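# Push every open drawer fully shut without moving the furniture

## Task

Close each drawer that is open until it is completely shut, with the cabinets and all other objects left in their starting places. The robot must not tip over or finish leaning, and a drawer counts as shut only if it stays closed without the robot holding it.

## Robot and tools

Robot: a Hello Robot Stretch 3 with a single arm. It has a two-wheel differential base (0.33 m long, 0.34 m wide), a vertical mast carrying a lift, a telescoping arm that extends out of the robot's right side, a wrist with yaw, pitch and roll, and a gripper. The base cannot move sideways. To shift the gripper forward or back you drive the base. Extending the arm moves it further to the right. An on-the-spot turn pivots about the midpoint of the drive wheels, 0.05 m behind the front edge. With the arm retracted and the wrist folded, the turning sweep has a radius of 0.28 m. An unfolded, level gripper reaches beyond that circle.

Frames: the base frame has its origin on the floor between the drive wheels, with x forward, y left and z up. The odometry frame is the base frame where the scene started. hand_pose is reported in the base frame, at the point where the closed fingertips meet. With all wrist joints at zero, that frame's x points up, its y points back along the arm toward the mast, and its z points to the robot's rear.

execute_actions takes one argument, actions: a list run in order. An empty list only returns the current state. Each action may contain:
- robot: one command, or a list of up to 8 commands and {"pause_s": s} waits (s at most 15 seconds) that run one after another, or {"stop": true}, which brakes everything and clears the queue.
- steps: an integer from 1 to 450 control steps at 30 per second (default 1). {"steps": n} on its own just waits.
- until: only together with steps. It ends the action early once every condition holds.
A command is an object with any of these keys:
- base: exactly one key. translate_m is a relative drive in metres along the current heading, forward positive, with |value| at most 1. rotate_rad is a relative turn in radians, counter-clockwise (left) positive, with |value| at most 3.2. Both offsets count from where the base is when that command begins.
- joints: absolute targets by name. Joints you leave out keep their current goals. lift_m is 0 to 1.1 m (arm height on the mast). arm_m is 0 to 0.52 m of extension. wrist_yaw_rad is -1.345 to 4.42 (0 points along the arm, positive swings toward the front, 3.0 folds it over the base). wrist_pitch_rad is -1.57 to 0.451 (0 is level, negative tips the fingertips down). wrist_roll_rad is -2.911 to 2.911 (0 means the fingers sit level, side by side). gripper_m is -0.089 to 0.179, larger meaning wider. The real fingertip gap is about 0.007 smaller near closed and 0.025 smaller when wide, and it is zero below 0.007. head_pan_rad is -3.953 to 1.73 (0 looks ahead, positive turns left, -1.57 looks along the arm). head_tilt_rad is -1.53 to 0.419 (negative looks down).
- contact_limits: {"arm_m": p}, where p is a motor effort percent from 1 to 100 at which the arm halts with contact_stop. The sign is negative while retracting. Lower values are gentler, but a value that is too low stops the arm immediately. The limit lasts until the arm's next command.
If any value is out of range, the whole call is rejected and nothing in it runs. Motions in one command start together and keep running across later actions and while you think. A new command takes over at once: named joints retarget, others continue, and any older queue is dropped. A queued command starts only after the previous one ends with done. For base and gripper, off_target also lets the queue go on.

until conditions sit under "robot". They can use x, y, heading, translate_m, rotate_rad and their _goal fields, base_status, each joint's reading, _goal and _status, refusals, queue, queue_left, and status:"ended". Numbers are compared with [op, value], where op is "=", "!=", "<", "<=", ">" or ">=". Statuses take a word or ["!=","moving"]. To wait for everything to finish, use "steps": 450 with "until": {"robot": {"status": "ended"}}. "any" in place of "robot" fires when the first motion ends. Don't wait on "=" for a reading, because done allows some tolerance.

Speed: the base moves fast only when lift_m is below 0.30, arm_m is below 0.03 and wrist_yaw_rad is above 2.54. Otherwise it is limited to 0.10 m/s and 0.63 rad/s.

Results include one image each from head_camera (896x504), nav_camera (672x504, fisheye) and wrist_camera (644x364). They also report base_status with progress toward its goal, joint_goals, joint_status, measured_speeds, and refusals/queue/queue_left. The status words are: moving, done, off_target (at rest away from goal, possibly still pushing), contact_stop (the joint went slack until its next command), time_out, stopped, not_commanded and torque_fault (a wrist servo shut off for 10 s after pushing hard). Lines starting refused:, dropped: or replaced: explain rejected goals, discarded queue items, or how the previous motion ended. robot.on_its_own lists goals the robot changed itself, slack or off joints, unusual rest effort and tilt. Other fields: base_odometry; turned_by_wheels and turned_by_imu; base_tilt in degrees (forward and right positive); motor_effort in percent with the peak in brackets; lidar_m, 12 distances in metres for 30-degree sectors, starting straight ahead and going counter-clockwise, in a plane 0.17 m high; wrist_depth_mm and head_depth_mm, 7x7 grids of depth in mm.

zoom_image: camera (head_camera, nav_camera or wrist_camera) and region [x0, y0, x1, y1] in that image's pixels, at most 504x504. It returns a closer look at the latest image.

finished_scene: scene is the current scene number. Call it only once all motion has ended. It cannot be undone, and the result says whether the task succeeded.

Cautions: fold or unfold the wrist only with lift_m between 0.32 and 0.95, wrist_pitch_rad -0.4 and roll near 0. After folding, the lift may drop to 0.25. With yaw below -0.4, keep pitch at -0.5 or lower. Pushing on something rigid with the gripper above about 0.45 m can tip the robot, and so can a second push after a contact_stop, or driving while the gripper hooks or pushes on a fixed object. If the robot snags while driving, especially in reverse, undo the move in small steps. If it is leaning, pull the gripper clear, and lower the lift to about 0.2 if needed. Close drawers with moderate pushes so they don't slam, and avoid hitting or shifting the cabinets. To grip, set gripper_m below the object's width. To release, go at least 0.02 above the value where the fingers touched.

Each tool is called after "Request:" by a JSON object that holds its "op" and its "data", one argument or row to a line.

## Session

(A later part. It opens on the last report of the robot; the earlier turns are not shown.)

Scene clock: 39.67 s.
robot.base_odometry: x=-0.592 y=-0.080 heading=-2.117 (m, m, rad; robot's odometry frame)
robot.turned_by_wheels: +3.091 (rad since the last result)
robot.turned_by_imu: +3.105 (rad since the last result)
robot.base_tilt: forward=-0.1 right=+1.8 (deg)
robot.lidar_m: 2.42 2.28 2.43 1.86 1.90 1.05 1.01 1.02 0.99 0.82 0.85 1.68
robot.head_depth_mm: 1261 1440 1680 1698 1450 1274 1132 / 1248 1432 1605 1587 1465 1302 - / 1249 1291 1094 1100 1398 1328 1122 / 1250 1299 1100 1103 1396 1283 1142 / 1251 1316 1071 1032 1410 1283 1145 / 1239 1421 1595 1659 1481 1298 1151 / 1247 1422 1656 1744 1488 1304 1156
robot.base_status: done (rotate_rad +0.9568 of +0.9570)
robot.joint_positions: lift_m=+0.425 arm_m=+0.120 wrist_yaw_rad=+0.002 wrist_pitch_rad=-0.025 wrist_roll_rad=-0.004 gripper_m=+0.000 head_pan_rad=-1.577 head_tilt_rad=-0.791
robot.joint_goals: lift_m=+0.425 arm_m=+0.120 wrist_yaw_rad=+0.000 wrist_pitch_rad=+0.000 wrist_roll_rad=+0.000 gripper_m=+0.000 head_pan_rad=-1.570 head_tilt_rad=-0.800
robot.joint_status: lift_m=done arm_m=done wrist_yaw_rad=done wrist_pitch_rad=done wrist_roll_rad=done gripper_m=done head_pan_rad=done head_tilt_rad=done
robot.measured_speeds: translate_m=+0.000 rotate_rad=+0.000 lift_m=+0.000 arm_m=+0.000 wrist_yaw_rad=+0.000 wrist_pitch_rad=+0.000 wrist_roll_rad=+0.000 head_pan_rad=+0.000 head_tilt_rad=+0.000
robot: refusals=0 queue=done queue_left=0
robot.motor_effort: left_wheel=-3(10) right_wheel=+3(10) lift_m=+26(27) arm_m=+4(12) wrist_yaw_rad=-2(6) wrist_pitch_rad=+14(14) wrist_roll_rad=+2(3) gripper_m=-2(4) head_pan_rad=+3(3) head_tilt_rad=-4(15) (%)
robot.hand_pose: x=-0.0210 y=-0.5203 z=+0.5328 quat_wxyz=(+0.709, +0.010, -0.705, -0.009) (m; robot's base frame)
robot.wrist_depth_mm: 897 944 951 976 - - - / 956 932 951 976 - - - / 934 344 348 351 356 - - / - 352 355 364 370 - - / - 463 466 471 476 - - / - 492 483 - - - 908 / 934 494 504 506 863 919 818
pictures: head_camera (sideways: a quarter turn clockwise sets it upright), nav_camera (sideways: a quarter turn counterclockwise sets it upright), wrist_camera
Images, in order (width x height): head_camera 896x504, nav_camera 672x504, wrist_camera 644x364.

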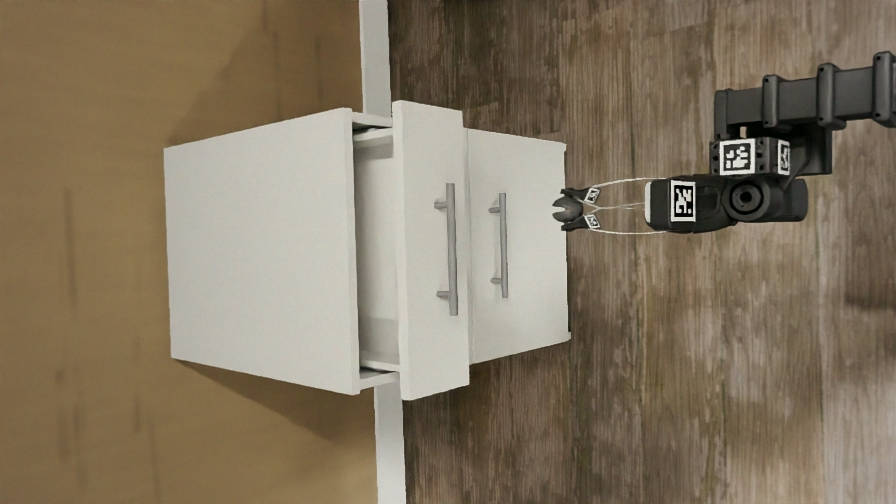

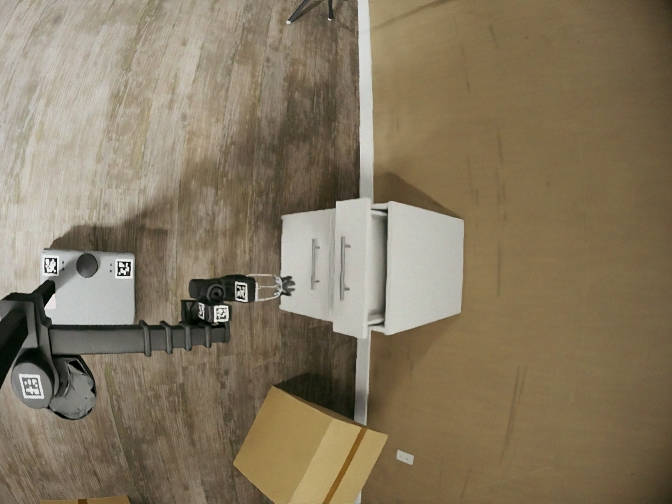

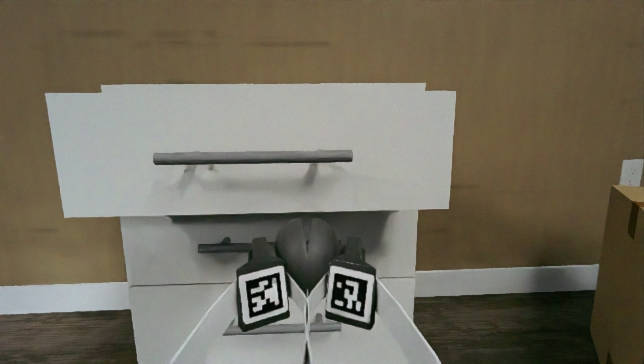

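Request:
{"op": "execute_actions", "data": {
  "actions": [
    {"robot": [{"base": {"rotate_rad": 0.045}, "joints": {"arm_m": 0.293, "lift_m": 0.42}}, {"joints": {"arm_m": 0.38}, "contact_limits": {"arm_m": 15}}], "steps": 450, "until": {"robot": {"status": "ended"}}}
  ]
}}

Scene clock: 44.43 s.
robot.base_odometry: x=-0.592 y=-0.080 heading=-2.072 (m, m, rad; robot's odometry frame)
robot.turned_by_wheels: +0.045 (rad since the last result)
robot.turned_by_imu: +0.044 (rad since the last result)
robot.base_tilt: forward=-0.1 right=+1.9 (deg)
robot.lidar_m: 2.42 2.27 2.42 1.86 1.92 1.04 1.01 1.01 0.99 0.82 1.47 1.69
robot.head_depth_mm: 1241 1417 1656 1691 1443 1271 1134 / 1240 1345 1052 1179 1462 1270 1129 / 1245 1294 1030 1112 1406 1280 1140 / 1244 1294 1035 1151 1401 1287 1142 / 1249 1346 1042 1160 1425 1290 1149 / 1259 1452 1680 1730 1487 1298 1146 / 1265 1445 1693 1750 1487 1302 1156
robot.base_status: done (rotate_rad +0.0448 of +0.0450)
robot.joint_positions: lift_m=+0.420 arm_m=+0.380 wrist_yaw_rad=-0.002 wrist_pitch_rad=-0.024 wrist_roll_rad=-0.004 gripper_m=+0.000 head_pan_rad=-1.577 head_tilt_rad=-0.791
robot.joint_goals: lift_m=+0.420 arm_m=+0.380 wrist_yaw_rad=+0.000 wrist_pitch_rad=+0.000 wrist_roll_rad=+0.000 gripper_m=+0.000 head_pan_rad=-1.570 head_tilt_rad=-0.800
robot.joint_status: lift_m=done arm_m=done wrist_yaw_rad=done wrist_pitch_rad=done wrist_roll_rad=done gripper_m=done head_pan_rad=done head_tilt_rad=done
robot.measured_speeds: translate_m=+0.000 rotate_rad=+0.000 lift_m=+0.000 arm_m=+0.000 wrist_yaw_rad=+0.000 wrist_pitch_rad=+0.000 wrist_roll_rad=+0.000 head_pan_rad=+0.000 head_tilt_rad=+0.000
robot: refusals=0 queue=done queue_left=0
robot.motor_effort: left_wheel=-2(8) right_wheel=+4(9) lift_m=+15(26) arm_m=+3(8) wrist_yaw_rad=+1(1) wrist_pitch_rad=+13(14) wrist_roll_rad=+2(2) gripper_m=-1(1) head_pan_rad=+4(3) head_tilt_rad=-3(3) (%)
robot.contact_limits: arm_m 15 (drawing in: default 23, maximum 38; extending or still: default 33, maximum 53)
robot.hand_pose: x=-0.0220 y=-0.7803 z=+0.5289 quat_wxyz=(+0.709, +0.008, -0.705, -0.010) (m; robot's base frame)
robot.wrist_depth_mm: 700 705 186 187 186 188 188 / 176 176 176 176 177 178 178 / 179 180 180 181 182 182 182 / 183 184 183 184 185 188 188 / 191 192 192 190 192 193 193 / 197 211 196 - 212 211 217 / 218 217 221 218 219 219 832
pictures: head_camera (sideways: a quarter turn clockwise sets it upright), nav_camera (sideways: a quarter turn counterclockwise sets it upright), wrist_camera
Images, in order (width x height): head_camera 896x504, nav_camera 672x504, wrist_camera 644x364.

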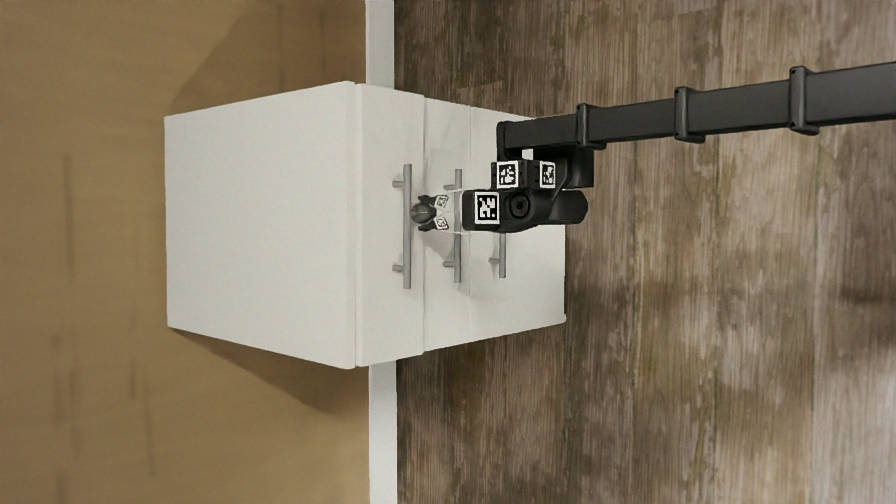

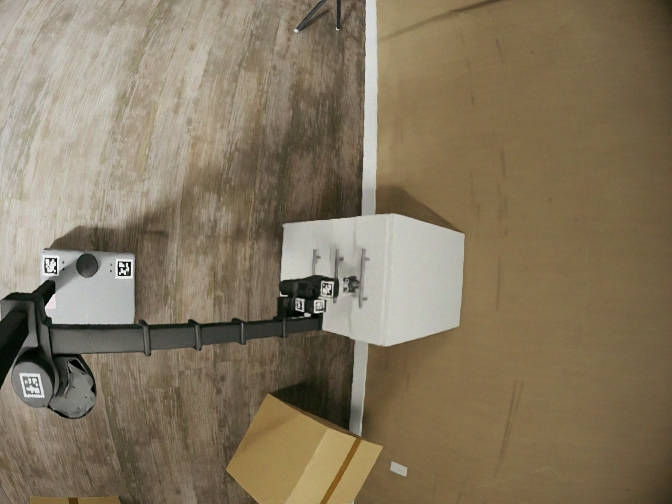

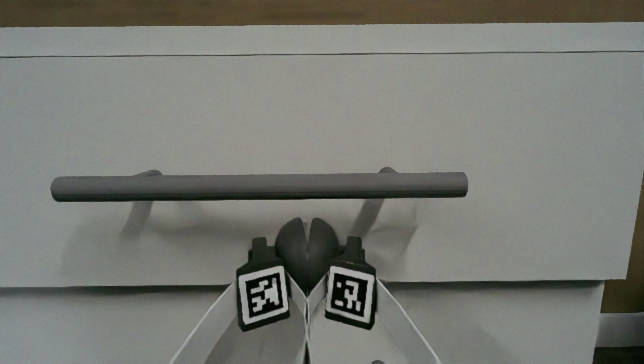

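Request:
{"op": "execute_actions", "data": {
  "actions": [
    {"robot": {"joints": {"arm_m": 0.408}, "contact_limits": {"arm_m": 13}}, "steps": 450, "until": {"robot": {"status": "ended"}}}
  ]
}}

Scene clock: 45.57 s.
robot.base_odometry: x=-0.592 y=-0.080 heading=-2.072 (m, m, rad; robot's odometry frame)
robot.turned_by_wheels: +0.000 (rad since the last result)
robot.turned_by_imu: +0.000 (rad since the last result)
robot.base_tilt: forward=-0.1 right=+1.9 (deg)
robot.lidar_m: 2.41 2.27 2.42 1.86 1.92 1.04 1.01 1.01 0.99 0.82 1.47 1.69
robot.head_depth_mm: 1236 1423 1659 1691 1454 1273 1140 / 1244 1367 1053 1213 1479 1266 1129 / 1245 1297 1032 1111 1405 1280 1144 / 1251 1296 1038 1156 1409 1285 1146 / 1259 1355 1041 1166 1419 1293 1146 / 1249 1439 1685 1734 1481 1295 1152 / 1266 1447 1683 1748 1490 1301 1152
robot.base_status: done (rotate_rad +0.0447 of +0.0450)
robot.joint_positions: lift_m=+0.420 arm_m=+0.405 wrist_yaw_rad=-0.002 wrist_pitch_rad=-0.026 wrist_roll_rad=-0.004 gripper_m=+0.000 head_pan_rad=-1.577 head_tilt_rad=-0.791
robot.joint_goals: lift_m=+0.420 arm_m=+0.405 wrist_yaw_rad=+0.000 wrist_pitch_rad=+0.000 wrist_roll_rad=+0.000 gripper_m=+0.000 head_pan_rad=-1.570 head_tilt_rad=-0.800
robot.joint_status: lift_m=done arm_m=contact_stop wrist_yaw_rad=done wrist_pitch_rad=done wrist_roll_rad=done gripper_m=done head_pan_rad=done head_tilt_rad=done
robot.measured_speeds: translate_m=+0.000 rotate_rad=+0.000 lift_m=+0.000 arm_m=-0.007 wrist_yaw_rad=+0.000 wrist_pitch_rad=+0.000 wrist_roll_rad=+0.000 head_pan_rad=+0.000 head_tilt_rad=+0.000
robot: refusals=0 queue=dropped queue_left=0
robot.on_its_own: arm_m is slack since a contact_stop, until your next command for it
robot.motor_effort: left_wheel=-4(5) right_wheel=+7(7) lift_m=+16(15) arm_m=+5(12) wrist_yaw_rad=+1(1) wrist_pitch_rad=+14(16) wrist_roll_rad=+2(2) gripper_m=-4(1) head_pan_rad=+3(4) head_tilt_rad=-2(2) (%)
robot.contact_limits: arm_m 13 (drawing in: default 23, maximum 38; extending or still: default 33, maximum 53)
robot.hand_pose: x=-0.0220 y=-0.8051 z=+0.5283 quat_wxyz=(+0.709, +0.009, -0.705, -0.010) (m; robot's base frame)
robot.wrist_depth_mm: 162 162 162 163 162 163 164 / 165 166 167 166 166 166 167 / 169 169 170 171 171 172 172 / 143 143 144 145 145 176 177 / 180 181 181 179 181 182 183 / 186 187 186 - 187 187 188 / 191 191 193 193 193 194 193
pictures: head_camera (sideways: a quarter turn clockwise sets it upright), nav_camera (sideways: a quarter turn counterclockwise sets it upright), wrist_camera
Images, in order (width x height): head_camera 896x504, nav_camera 672x504, wrist_camera 644x364.

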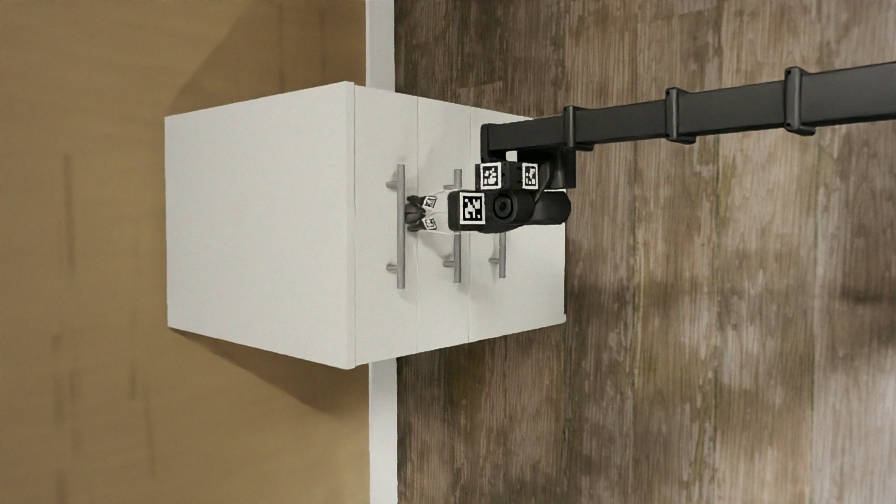

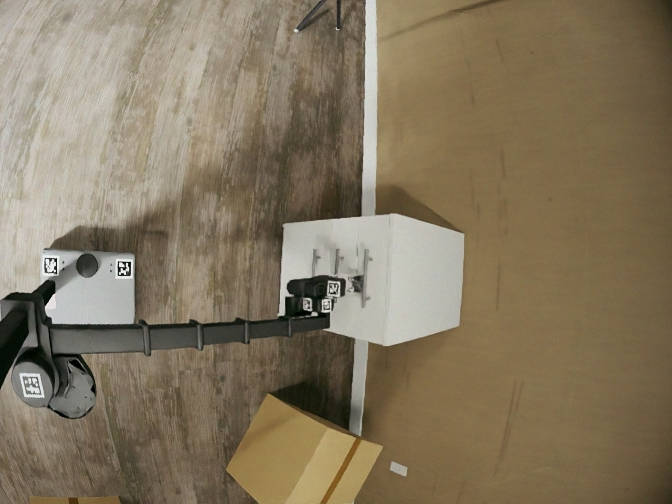

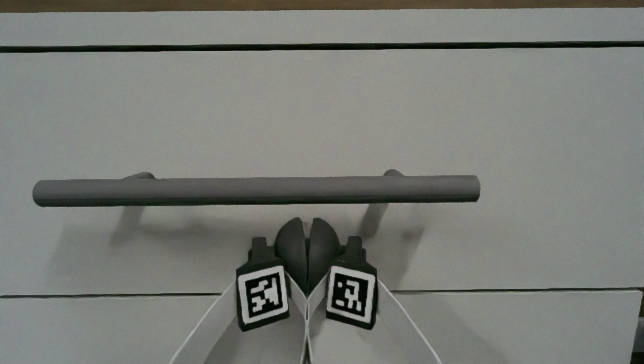

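Request:
{"op": "execute_actions", "data": {
  "actions": [
    {"robot": {"joints": {"arm_m": 0.0}}, "steps": 100, "until": {"robot": {"arm_m": ["<", 0.34]}}},
    {"robot": {"base": {"rotate_rad": 0.896}, "joints": {"wrist_yaw_rad": 2.9, "wrist_pitch_rad": -0.4, "lift_m": 0.33}}, "steps": 300, "until": {"robot": {"wrist_yaw_rad": [">", 2.6]}}},
    {"robot": {"joints": {"lift_m": 0.28}}, "steps": 300, "until": {"robot": {"arm_m": ["<", 0.025], "lift_m": ["<", 0.295], "base_status": ["!=", "moving"]}}},
    {"robot": {"base": {"translate_m": 1.0}}, "steps": 300, "until": {"robot": {"translate_m": [">", 0.5]}}},
    {"robot": {"base": {"translate_m": 1.0}}, "steps": 300, "until": {"robot": {"translate_m": [">", 0.555]}}},
    {"robot": [{"base": {"translate_m": 1.0}}, {"base": {"rotate_rad": 0.654}}], "steps": 450, "until": {"robot": {"rotate_rad": [">", 0.45], "queue_left": ["=", 0]}}},
    {"robot": {"joints": {"lift_m": 0.34, "head_tilt_rad": -0.9}}, "steps": 100, "until": {"robot": {"status": "ended"}}}
  ]
}}

Scene clock: 60.90 s.
robot.base_odometry: x=+0.201 y=-1.984 heading=-0.522 (m, m, rad; robot's odometry frame)
robot.turned_by_wheels: +1.550 (rad since the last result)
robot.turned_by_imu: +1.561 (rad since the last result)
robot.base_tilt: forward=-0.1 right=+1.8 (deg)
robot.lidar_m: 0.72 0.75 1.03 1.46 3.10 2.67 2.39 1.67 0.52 0.50 0.52 0.75
robot.head_depth_mm: 1463 1701 1811 1554 1370 1226 1109 / 1385 974 1262 1532 1195 1227 - / 1144 963 1113 1181 1092 1237 - / 1152 968 1116 1182 1098 1236 1108 / 1204 982 1147 1528 1148 1239 1124 / 1469 1711 1855 1604 1402 1250 1127 / 1461 1713 1832 1605 1406 1248 1133
robot.base_status: done (rotate_rad +0.6538 of +0.6540)
robot.joint_positions: lift_m=+0.340 arm_m=+0.000 wrist_yaw_rad=+2.899 wrist_pitch_rad=-0.415 wrist_roll_rad=-0.004 gripper_m=+0.000 head_pan_rad=-1.577 head_tilt_rad=-0.889
robot.joint_goals: lift_m=+0.340 arm_m=+0.000 wrist_yaw_rad=+2.900 wrist_pitch_rad=-0.400 wrist_roll_rad=+0.000 gripper_m=+0.000 head_pan_rad=-1.570 head_tilt_rad=-0.900
robot.joint_status: lift_m=done arm_m=done wrist_yaw_rad=done wrist_pitch_rad=done wrist_roll_rad=done gripper_m=done head_pan_rad=done head_tilt_rad=done
robot.measured_speeds: translate_m=+0.000 rotate_rad=+0.000 lift_m=+0.000 arm_m=+0.000 wrist_yaw_rad=+0.000 wrist_pitch_rad=+0.000 wrist_roll_rad=+0.000 head_pan_rad=+0.000 head_tilt_rad=+0.000
robot: refusals=0 queue=done queue_left=0
robot.motor_effort: left_wheel=-2(10) right_wheel=+3(11) lift_m=+26(28) arm_m=-3(2) wrist_yaw_rad=+0(2) wrist_pitch_rad=+8(14) wrist_roll_rad=+2(2) gripper_m=-2(2) head_pan_rad=+3(2) head_tilt_rad=-3(10) (%)
robot.hand_pose: x=+0.0328 y=+0.0730 z=+0.3530 quat_wxyz=(+0.229, +0.703, +0.061, +0.671) (m; robot's base frame)
robot.wrist_depth_mm: - - - - - 849 655 / - - - - - 884 676 / - - - - - 893 671 / 861 884 848 838 871 814 690 / 680 - 687 708 695 695 667 / 584 - 603 - 583 586 587 / 503 505 - 507 503 507 508
pictures: head_camera (sideways: a quarter turn clockwise sets it upright), nav_camera (sideways: a quarter turn counterclockwise sets it upright), wrist_camera
Images, in order (width x height): head_camera 896x504, nav_camera 672x504, wrist_camera 644x364.

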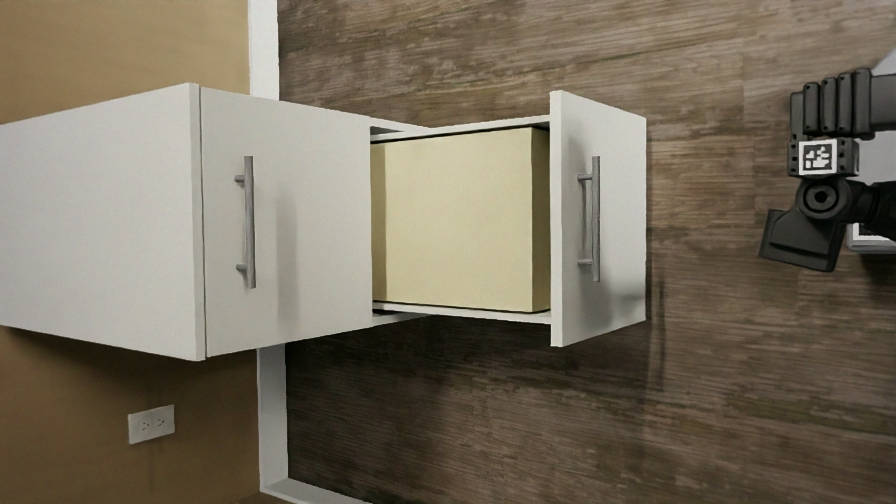

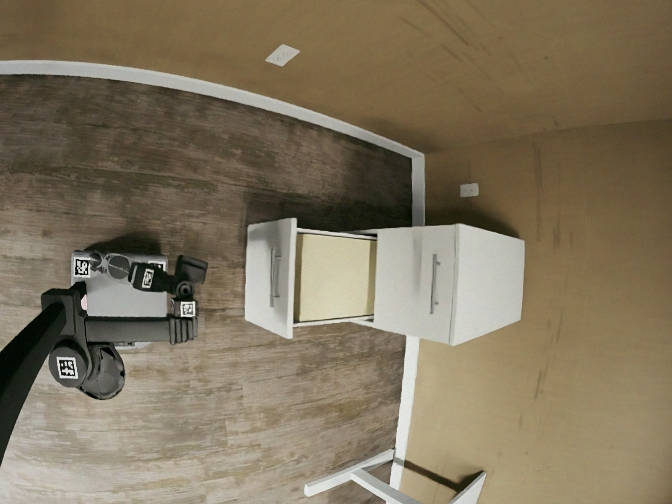

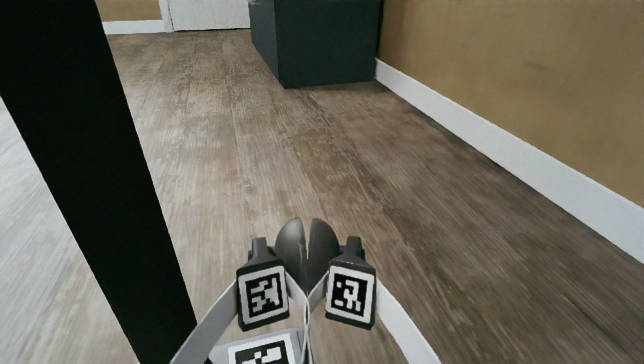

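Request:
{"op": "execute_actions", "data": {
  "actions": [
    {"robot": {"joints": {"wrist_yaw_rad": 0.0}}, "steps": 200, "until": {"robot": {"wrist_yaw_rad": ["<", 1.0]}}},
    {"robot": {"joints": {"wrist_pitch_rad": 0.0, "lift_m": 0.14}}, "steps": 300, "until": {"robot": {"lift_m": ["<", 0.16]}}},
    {"robot": {"joints": {"arm_m": 0.072}}, "steps": 300, "until": {"robot": {"status": "ended"}}}
  ]
}}

Scene clock: 66.13 s.
robot.base_odometry: x=+0.201 y=-1.984 heading=-0.522 (m, m, rad; robot's odometry frame)
robot.turned_by_wheels: +0.000 (rad since the last result)
robot.turned_by_imu: -0.001 (rad since the last result)
robot.base_tilt: forward=-0.1 right=+1.8 (deg)
robot.lidar_m: 0.72 0.75 1.02 1.46 3.09 2.66 2.40 1.67 0.52 0.51 0.52 0.75
robot.head_depth_mm: 1457 1703 1794 1568 1378 1235 1114 / 1376 972 1255 1527 1200 1225 1130 / 1144 964 1114 1179 1092 1254 - / 1153 965 1115 1184 1094 1241 1134 / 1197 977 1153 1535 1153 1241 1125 / 1467 1705 1828 1594 1406 1246 1124 / 1471 1710 1821 1594 1413 1257 1130
robot.base_status: done (rotate_rad +0.6538 of +0.6540)
robot.joint_positions: lift_m=+0.140 arm_m=+0.072 wrist_yaw_rad=+0.002 wrist_pitch_rad=-0.025 wrist_roll_rad=-0.004 gripper_m=+0.000 head_pan_rad=-1.577 head_tilt_rad=-0.889
robot.joint_goals: lift_m=+0.140 arm_m=+0.072 wrist_yaw_rad=+0.000 wrist_pitch_rad=+0.000 wrist_roll_rad=+0.000 gripper_m=+0.000 head_pan_rad=-1.570 head_tilt_rad=-0.900
robot.joint_status: lift_m=done arm_m=done wrist_yaw_rad=done wrist_pitch_rad=done wrist_roll_rad=done gripper_m=done head_pan_rad=done head_tilt_rad=done
robot.measured_speeds: translate_m=+0.000 rotate_rad=+0.000 lift_m=+0.000 arm_m=+0.000 wrist_yaw_rad=+0.000 wrist_pitch_rad=+0.000 wrist_roll_rad=+0.000 head_pan_rad=+0.000 head_tilt_rad=+0.000
robot: refusals=0 queue=done queue_left=0
robot.motor_effort: left_wheel=-3(3) right_wheel=+3(3) lift_m=+15(27) arm_m=+4(4) wrist_yaw_rad=-1(2) wrist_pitch_rad=+13(9) wrist_roll_rad=+2(2) gripper_m=-2(3) head_pan_rad=+3(3) head_tilt_rad=-3(3) (%)
robot.hand_pose: x=-0.0210 y=-0.4723 z=+0.2486 quat_wxyz=(+0.709, +0.010, -0.705, -0.008) (m; robot's base frame)
robot.wrist_depth_mm: 173 173 175 176 177 178 180 / 178 178 178 180 182 184 185 / 181 183 184 186 188 188 191 / 187 189 190 191 191 194 197 / 193 193 195 195 197 201 203 / 197 200 199 - 204 204 554 / 205 204 208 210 212 210 439
pictures: head_camera (sideways: a quarter turn clockwise sets it upright), nav_camera (sideways: a quarter turn counterclockwise sets it upright), wrist_camera
Images, in order (width x height): head_camera 896x504, nav_camera 672x504, wrist_camera 644x364.

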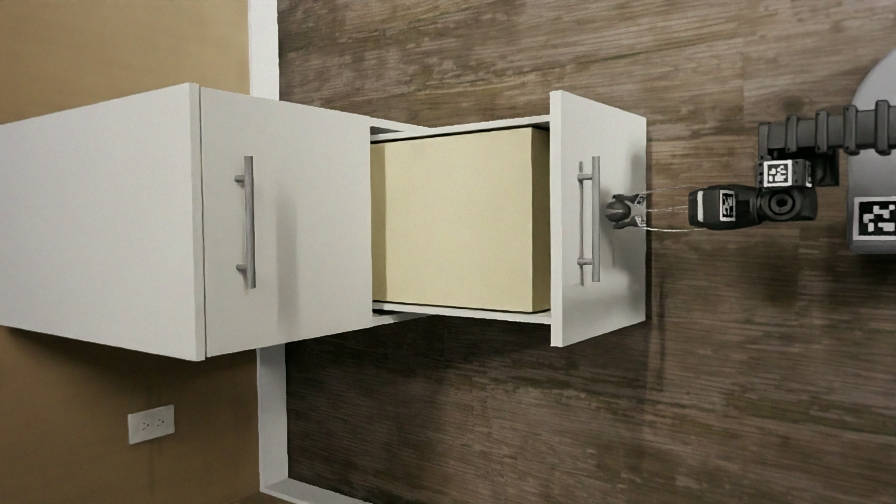

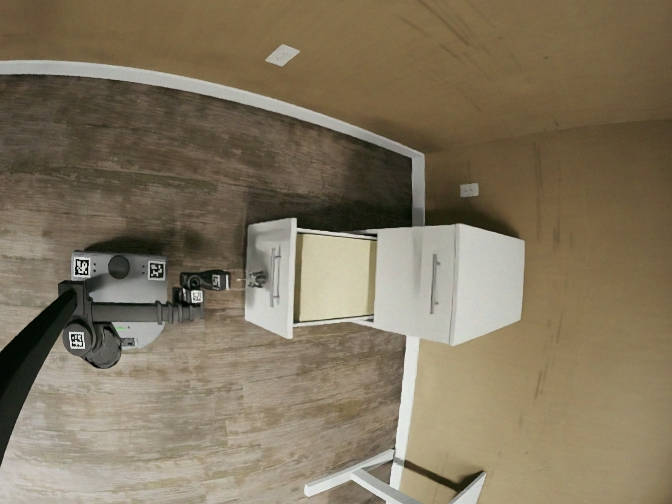

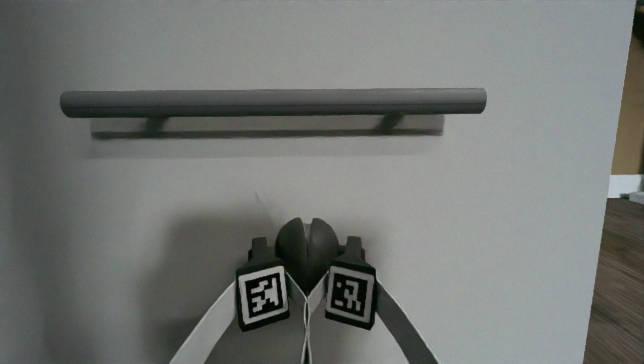

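Request:
{"op": "execute_actions", "data": {
  "actions": [
    {"robot": {"joints": {"arm_m": 0.415}, "contact_limits": {"arm_m": 30}}, "steps": 450, "until": {"robot": {"status": "ended"}}}
  ]
}}

Scene clock: 70.27 s.
robot.base_odometry: x=+0.201 y=-1.984 heading=-0.522 (m, m, rad; robot's odometry frame)
robot.turned_by_wheels: +0.000 (rad since the last result)
robot.turned_by_imu: -0.001 (rad since the last result)
robot.base_tilt: forward=-0.1 right=+1.9 (deg)
robot.lidar_m: 0.73 0.75 1.02 1.46 3.06 2.66 2.39 1.68 1.65 0.83 1.03 0.75
robot.head_depth_mm: 1460 1716 1792 1560 1373 1229 1111 / 1382 977 1255 1511 1380 1228 1128 / 1143 963 1115 1316 1341 1237 1137 / 1158 968 1117 1321 1388 1245 1136 / 1200 979 1152 1495 1390 1244 1123 / 1470 1726 1843 1592 1394 1253 1127 / 1471 1711 1823 1600 1402 1252 1130
robot.base_status: done (rotate_rad +0.6538 of +0.6540)
robot.joint_positions: lift_m=+0.140 arm_m=+0.414 wrist_yaw_rad=-0.001 wrist_pitch_rad=-0.022 wrist_roll_rad=-0.004 gripper_m=+0.000 head_pan_rad=-1.577 head_tilt_rad=-0.890
robot.joint_goals: lift_m=+0.140 arm_m=+0.415 wrist_yaw_rad=+0.000 wrist_pitch_rad=+0.000 wrist_roll_rad=+0.000 gripper_m=+0.000 head_pan_rad=-1.570 head_tilt_rad=-0.900
robot.joint_status: lift_m=done arm_m=done wrist_yaw_rad=done wrist_pitch_rad=done wrist_roll_rad=done gripper_m=done head_pan_rad=done head_tilt_rad=done
robot.measured_speeds: translate_m=+0.000 rotate_rad=+0.000 lift_m=+0.000 arm_m=+0.000 wrist_yaw_rad=+0.000 wrist_pitch_rad=+0.000 wrist_roll_rad=+0.000 head_pan_rad=+0.000 head_tilt_rad=+0.000
robot: refusals=0 queue=done queue_left=0
robot.motor_effort: left_wheel=-3(4) right_wheel=+3(8) lift_m=+16(16) arm_m=+7(22) wrist_yaw_rad=+0(1) wrist_pitch_rad=+12(15) wrist_roll_rad=+2(2) gripper_m=-2(2) head_pan_rad=+3(2) head_tilt_rad=-3(4) (%)
robot.contact_limits: arm_m 30 (drawing in: default 23, maximum 38; extending or still: default 33, maximum 53)
robot.hand_pose: x=-0.0217 y=-0.8151 z=+0.2493 quat_wxyz=(+0.709, +0.008, -0.705, -0.008) (m; robot's base frame)
robot.wrist_depth_mm: 160 161 162 164 164 166 166 / 163 163 164 165 166 169 171 / 168 169 170 171 172 174 176 / 174 173 174 176 178 180 182 / 178 179 180 181 184 185 187 / 183 185 185 - 189 190 191 / 188 190 192 193 195 196 200
pictures: head_camera (sideways: a quarter turn clockwise sets it upright), nav_camera (sideways: a quarter turn counterclockwise sets it upright), wrist_camera
Images, in order (width x height): head_camera 896x504, nav_camera 672x504, wrist_camera 644x364.

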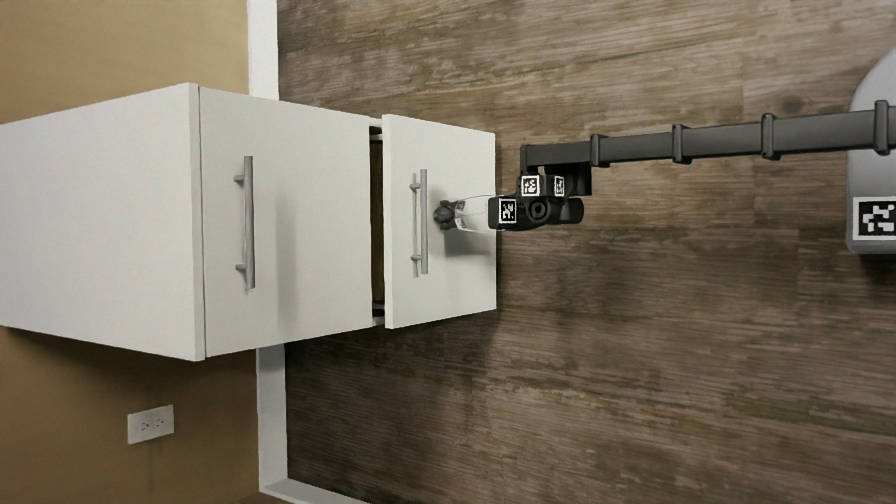

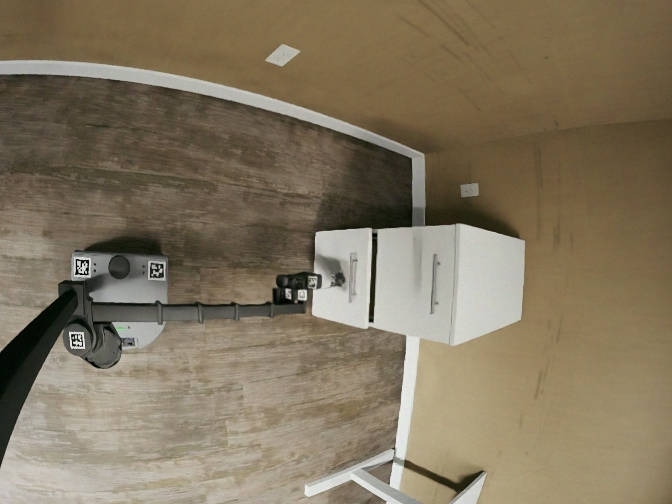

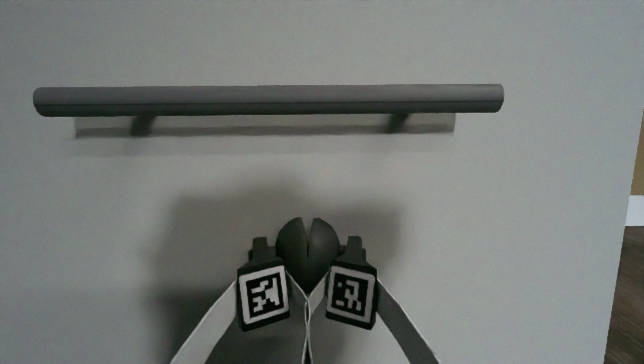

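Request:
{"op": "execute_actions", "data": {
  "actions": [
    {"robot": {"joints": {"arm_m": 0.466}, "contact_limits": {"arm_m": 22}}, "steps": 450, "until": {"robot": {"status": "ended"}}}
  ]
}}

Scene clock: 71.77 s.
robot.base_odometry: x=+0.201 y=-1.984 heading=-0.522 (m, m, rad; robot's odometry frame)
robot.turned_by_wheels: +0.000 (rad since the last result)
robot.turned_by_imu: +0.000 (rad since the last result)
robot.base_tilt: forward=-0.1 right=+1.8 (deg)
robot.lidar_m: 0.72 0.75 1.02 1.46 3.11 2.67 2.39 1.67 1.65 0.88 1.03 0.75
robot.head_depth_mm: 1464 1711 1797 1544 1376 1223 1112 / 1382 976 1689 1531 1382 1229 1124 / 1139 966 1113 1342 1345 1232 1141 / 1155 968 1119 1397 1391 1238 1133 / 1198 983 1157 1539 1389 1243 1123 / 1468 1704 1849 1596 1398 1252 1125 / 1469 1714 1817 1604 1399 1260 1129
robot.base_status: done (rotate_rad +0.6537 of +0.6540)
robot.joint_positions: lift_m=+0.140 arm_m=+0.463 wrist_yaw_rad=-0.002 wrist_pitch_rad=-0.024 wrist_roll_rad=-0.004 gripper_m=+0.000 head_pan_rad=-1.577 head_tilt_rad=-0.890
robot.joint_goals: lift_m=+0.140 arm_m=+0.464 wrist_yaw_rad=+0.000 wrist_pitch_rad=+0.000 wrist_roll_rad=+0.000 gripper_m=+0.000 head_pan_rad=-1.570 head_tilt_rad=-0.900
robot.joint_status: lift_m=done arm_m=contact_stop wrist_yaw_rad=done wrist_pitch_rad=done wrist_roll_rad=done gripper_m=done head_pan_rad=done head_tilt_rad=done
robot.measured_speeds: translate_m=+0.000 rotate_rad=+0.000 lift_m=+0.000 arm_m=-0.022 wrist_yaw_rad=+0.000 wrist_pitch_rad=+0.000 wrist_roll_rad=+0.000 head_pan_rad=+0.000 head_tilt_rad=+0.000
robot: refusals=0 queue=dropped queue_left=0
robot.on_its_own: arm_m is slack since a contact_stop, until your next command for it
robot.motor_effort: left_wheel=-5(6) right_wheel=+8(8) lift_m=+15(15) arm_m=+12(24) wrist_yaw_rad=+1(2) wrist_pitch_rad=+13(13) wrist_roll_rad=+2(2) gripper_m=-2(3) head_pan_rad=+4(4) head_tilt_rad=-3(3) (%)
robot.contact_limits: arm_m 22 (drawing in: default 23, maximum 38; extending or still: default 33, maximum 53)
robot.hand_pose: x=-0.0220 y=-0.8636 z=+0.2489 quat_wxyz=(+0.709, +0.008, -0.705, -0.009) (m; robot's base frame)
robot.wrist_depth_mm: 158 159 160 161 162 163 165 / 161 161 162 165 164 168 169 / 167 167 170 170 171 173 173 / 171 172 174 175 176 177 179 / 176 179 178 179 182 183 185 / 182 182 184 - 187 190 191 / 187 189 190 192 195 194 200
pictures: head_camera (sideways: a quarter turn clockwise sets it upright), nav_camera (sideways: a quarter turn counterclockwise sets it upright), wrist_camera
Images, in order (width x height): head_camera 896x504, nav_camera 672x504, wrist_camera 644x364.

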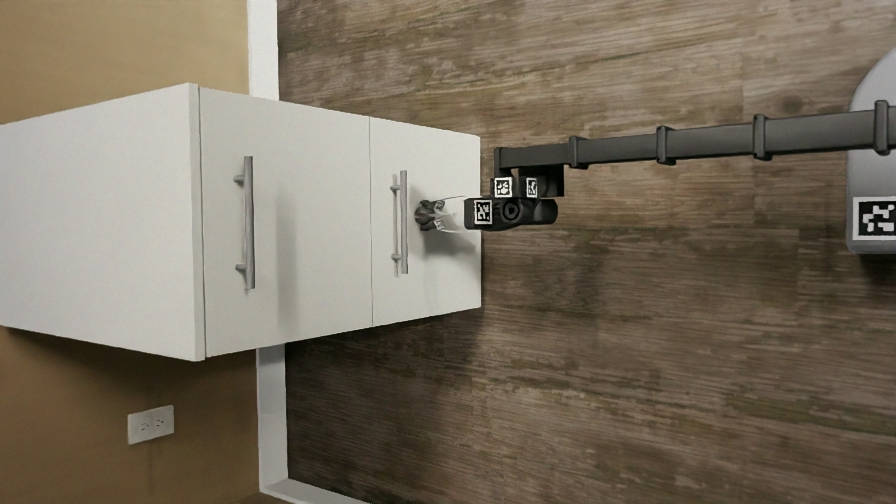

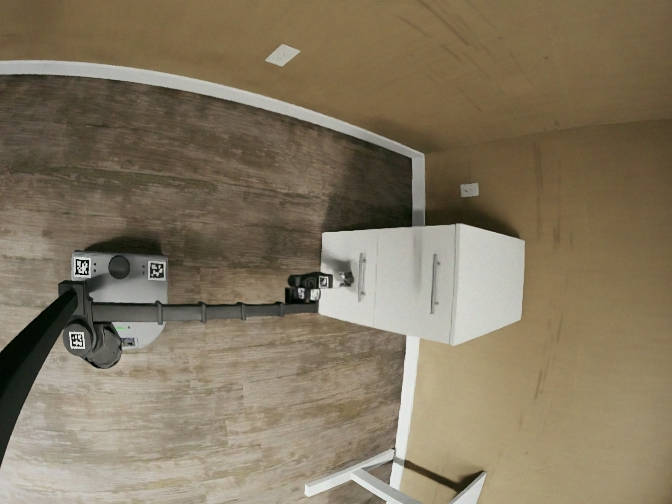

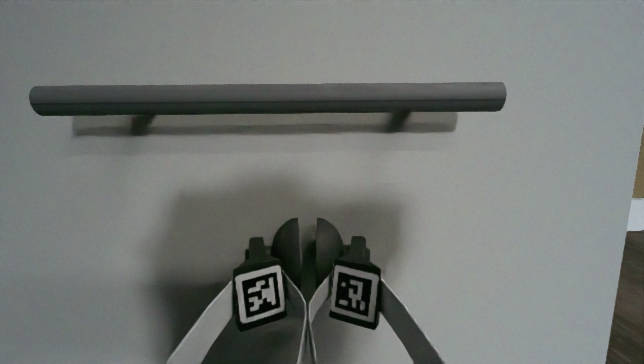

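Closed. I'll back the arm off and check the other cabinets at the same time.

Request:
{"op": "execute_actions", "data": {
  "actions": [
    {"robot": {"joints": {"arm_m": 0.38, "head_pan_rad": 1.5, "head_tilt_rad": -0.3}}, "steps": 450, "until": {"robot": {"status": "ended"}}}
  ]
}}

Scene clock: 73.87 s.
robot.base_odometry: x=+0.201 y=-1.984 heading=-0.522 (m, m, rad; robot's odometry frame)
robot.turned_by_wheels: +0.000 (rad since the last result)
robot.turned_by_imu: +0.000 (rad since the last result)
robot.base_tilt: forward=-0.1 right=+1.8 (deg)
robot.lidar_m: 0.72 0.75 1.03 1.46 3.09 2.67 2.39 1.67 1.65 0.88 1.03 0.75
robot.head_depth_mm: 1923 1932 1566 1504 1613 1724 1474 / 2645 2706 1582 1502 1605 1707 1479 / 2696 2852 1843 1532 1646 1725 1485 / 2720 2889 3042 3168 2469 1852 1483 / 2674 2856 3016 3163 2473 1872 1493 / 2692 2824 3013 3162 2470 1865 1489 / 2695 2824 3024 3151 2504 1880 1497
robot.base_status: done (rotate_rad +0.6539 of +0.6540)
robot.joint_positions: lift_m=+0.140 arm_m=+0.380 wrist_yaw_rad=-0.002 wrist_pitch_rad=-0.021 wrist_roll_rad=-0.004 gripper_m=+0.000 head_pan_rad=+1.493 head_tilt_rad=-0.310
robot.joint_goals: lift_m=+0.140 arm_m=+0.380 wrist_yaw_rad=+0.000 wrist_pitch_rad=+0.000 wrist_roll_rad=+0.000 gripper_m=+0.000 head_pan_rad=+1.500 head_tilt_rad=-0.300
robot.joint_status: lift_m=done arm_m=done wrist_yaw_rad=done wrist_pitch_rad=done wrist_roll_rad=done gripper_m=done head_pan_rad=done head_tilt_rad=done
robot.measured_speeds: translate_m=+0.000 rotate_rad=+0.000 lift_m=+0.000 arm_m=+0.000 wrist_yaw_rad=+0.000 wrist_pitch_rad=+0.000 wrist_roll_rad=+0.000 head_pan_rad=+0.000 head_tilt_rad=+0.000
robot: refusals=0 queue=done queue_left=0
robot.motor_effort: left_wheel=-2(4) right_wheel=+2(7) lift_m=+15(15) arm_m=-2(9) wrist_yaw_rad=+1(1) wrist_pitch_rad=+11(12) wrist_roll_rad=+2(2) gripper_m=-2(3) head_pan_rad=+4(44) head_tilt_rad=+3(24) (%)
robot.hand_pose: x=-0.0219 y=-0.7809 z=+0.2496 quat_wxyz=(+0.709, +0.007, -0.705, -0.008) (m; robot's base frame)
robot.wrist_depth_mm: 234 236 236 238 242 242 906 / 240 241 241 244 246 248 943 / 248 247 249 250 255 256 929 / 255 255 256 260 258 261 - / 537 261 263 263 267 271 890 / 578 270 271 - 276 278 631 / 469 277 283 281 286 291 487
pictures: head_camera (sideways: a quarter turn clockwise sets it upright), nav_camera (sideways: a quarter turn counterclockwise sets it upright), wrist_camera
Images, in order (width x height): head_camera 896x504, nav_camera 672x504, wrist_camera 644x364.

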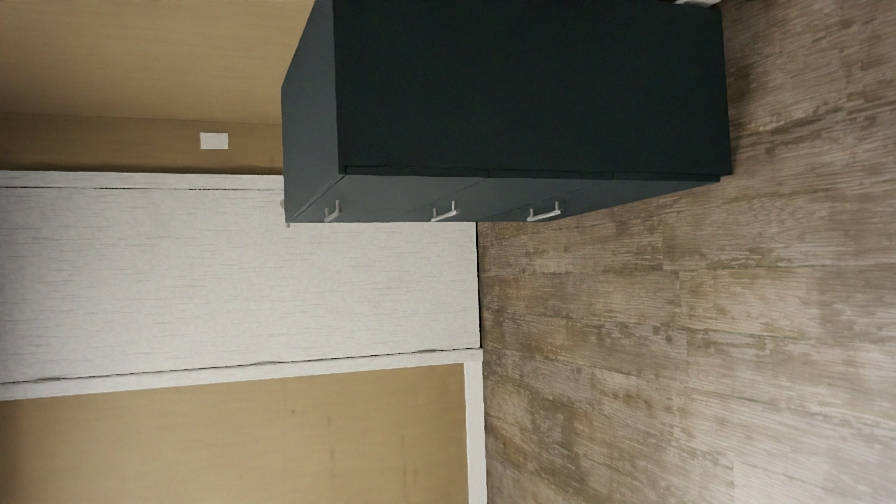

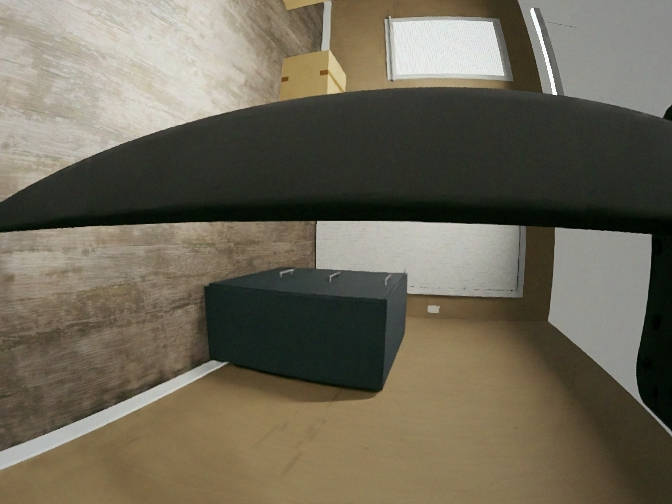

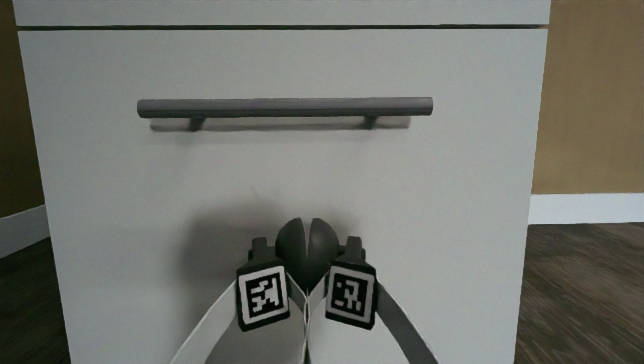

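Request:
{"op": "finished_scene", "data": {
  "scene": 2
}}

The scene is finished: the task was done.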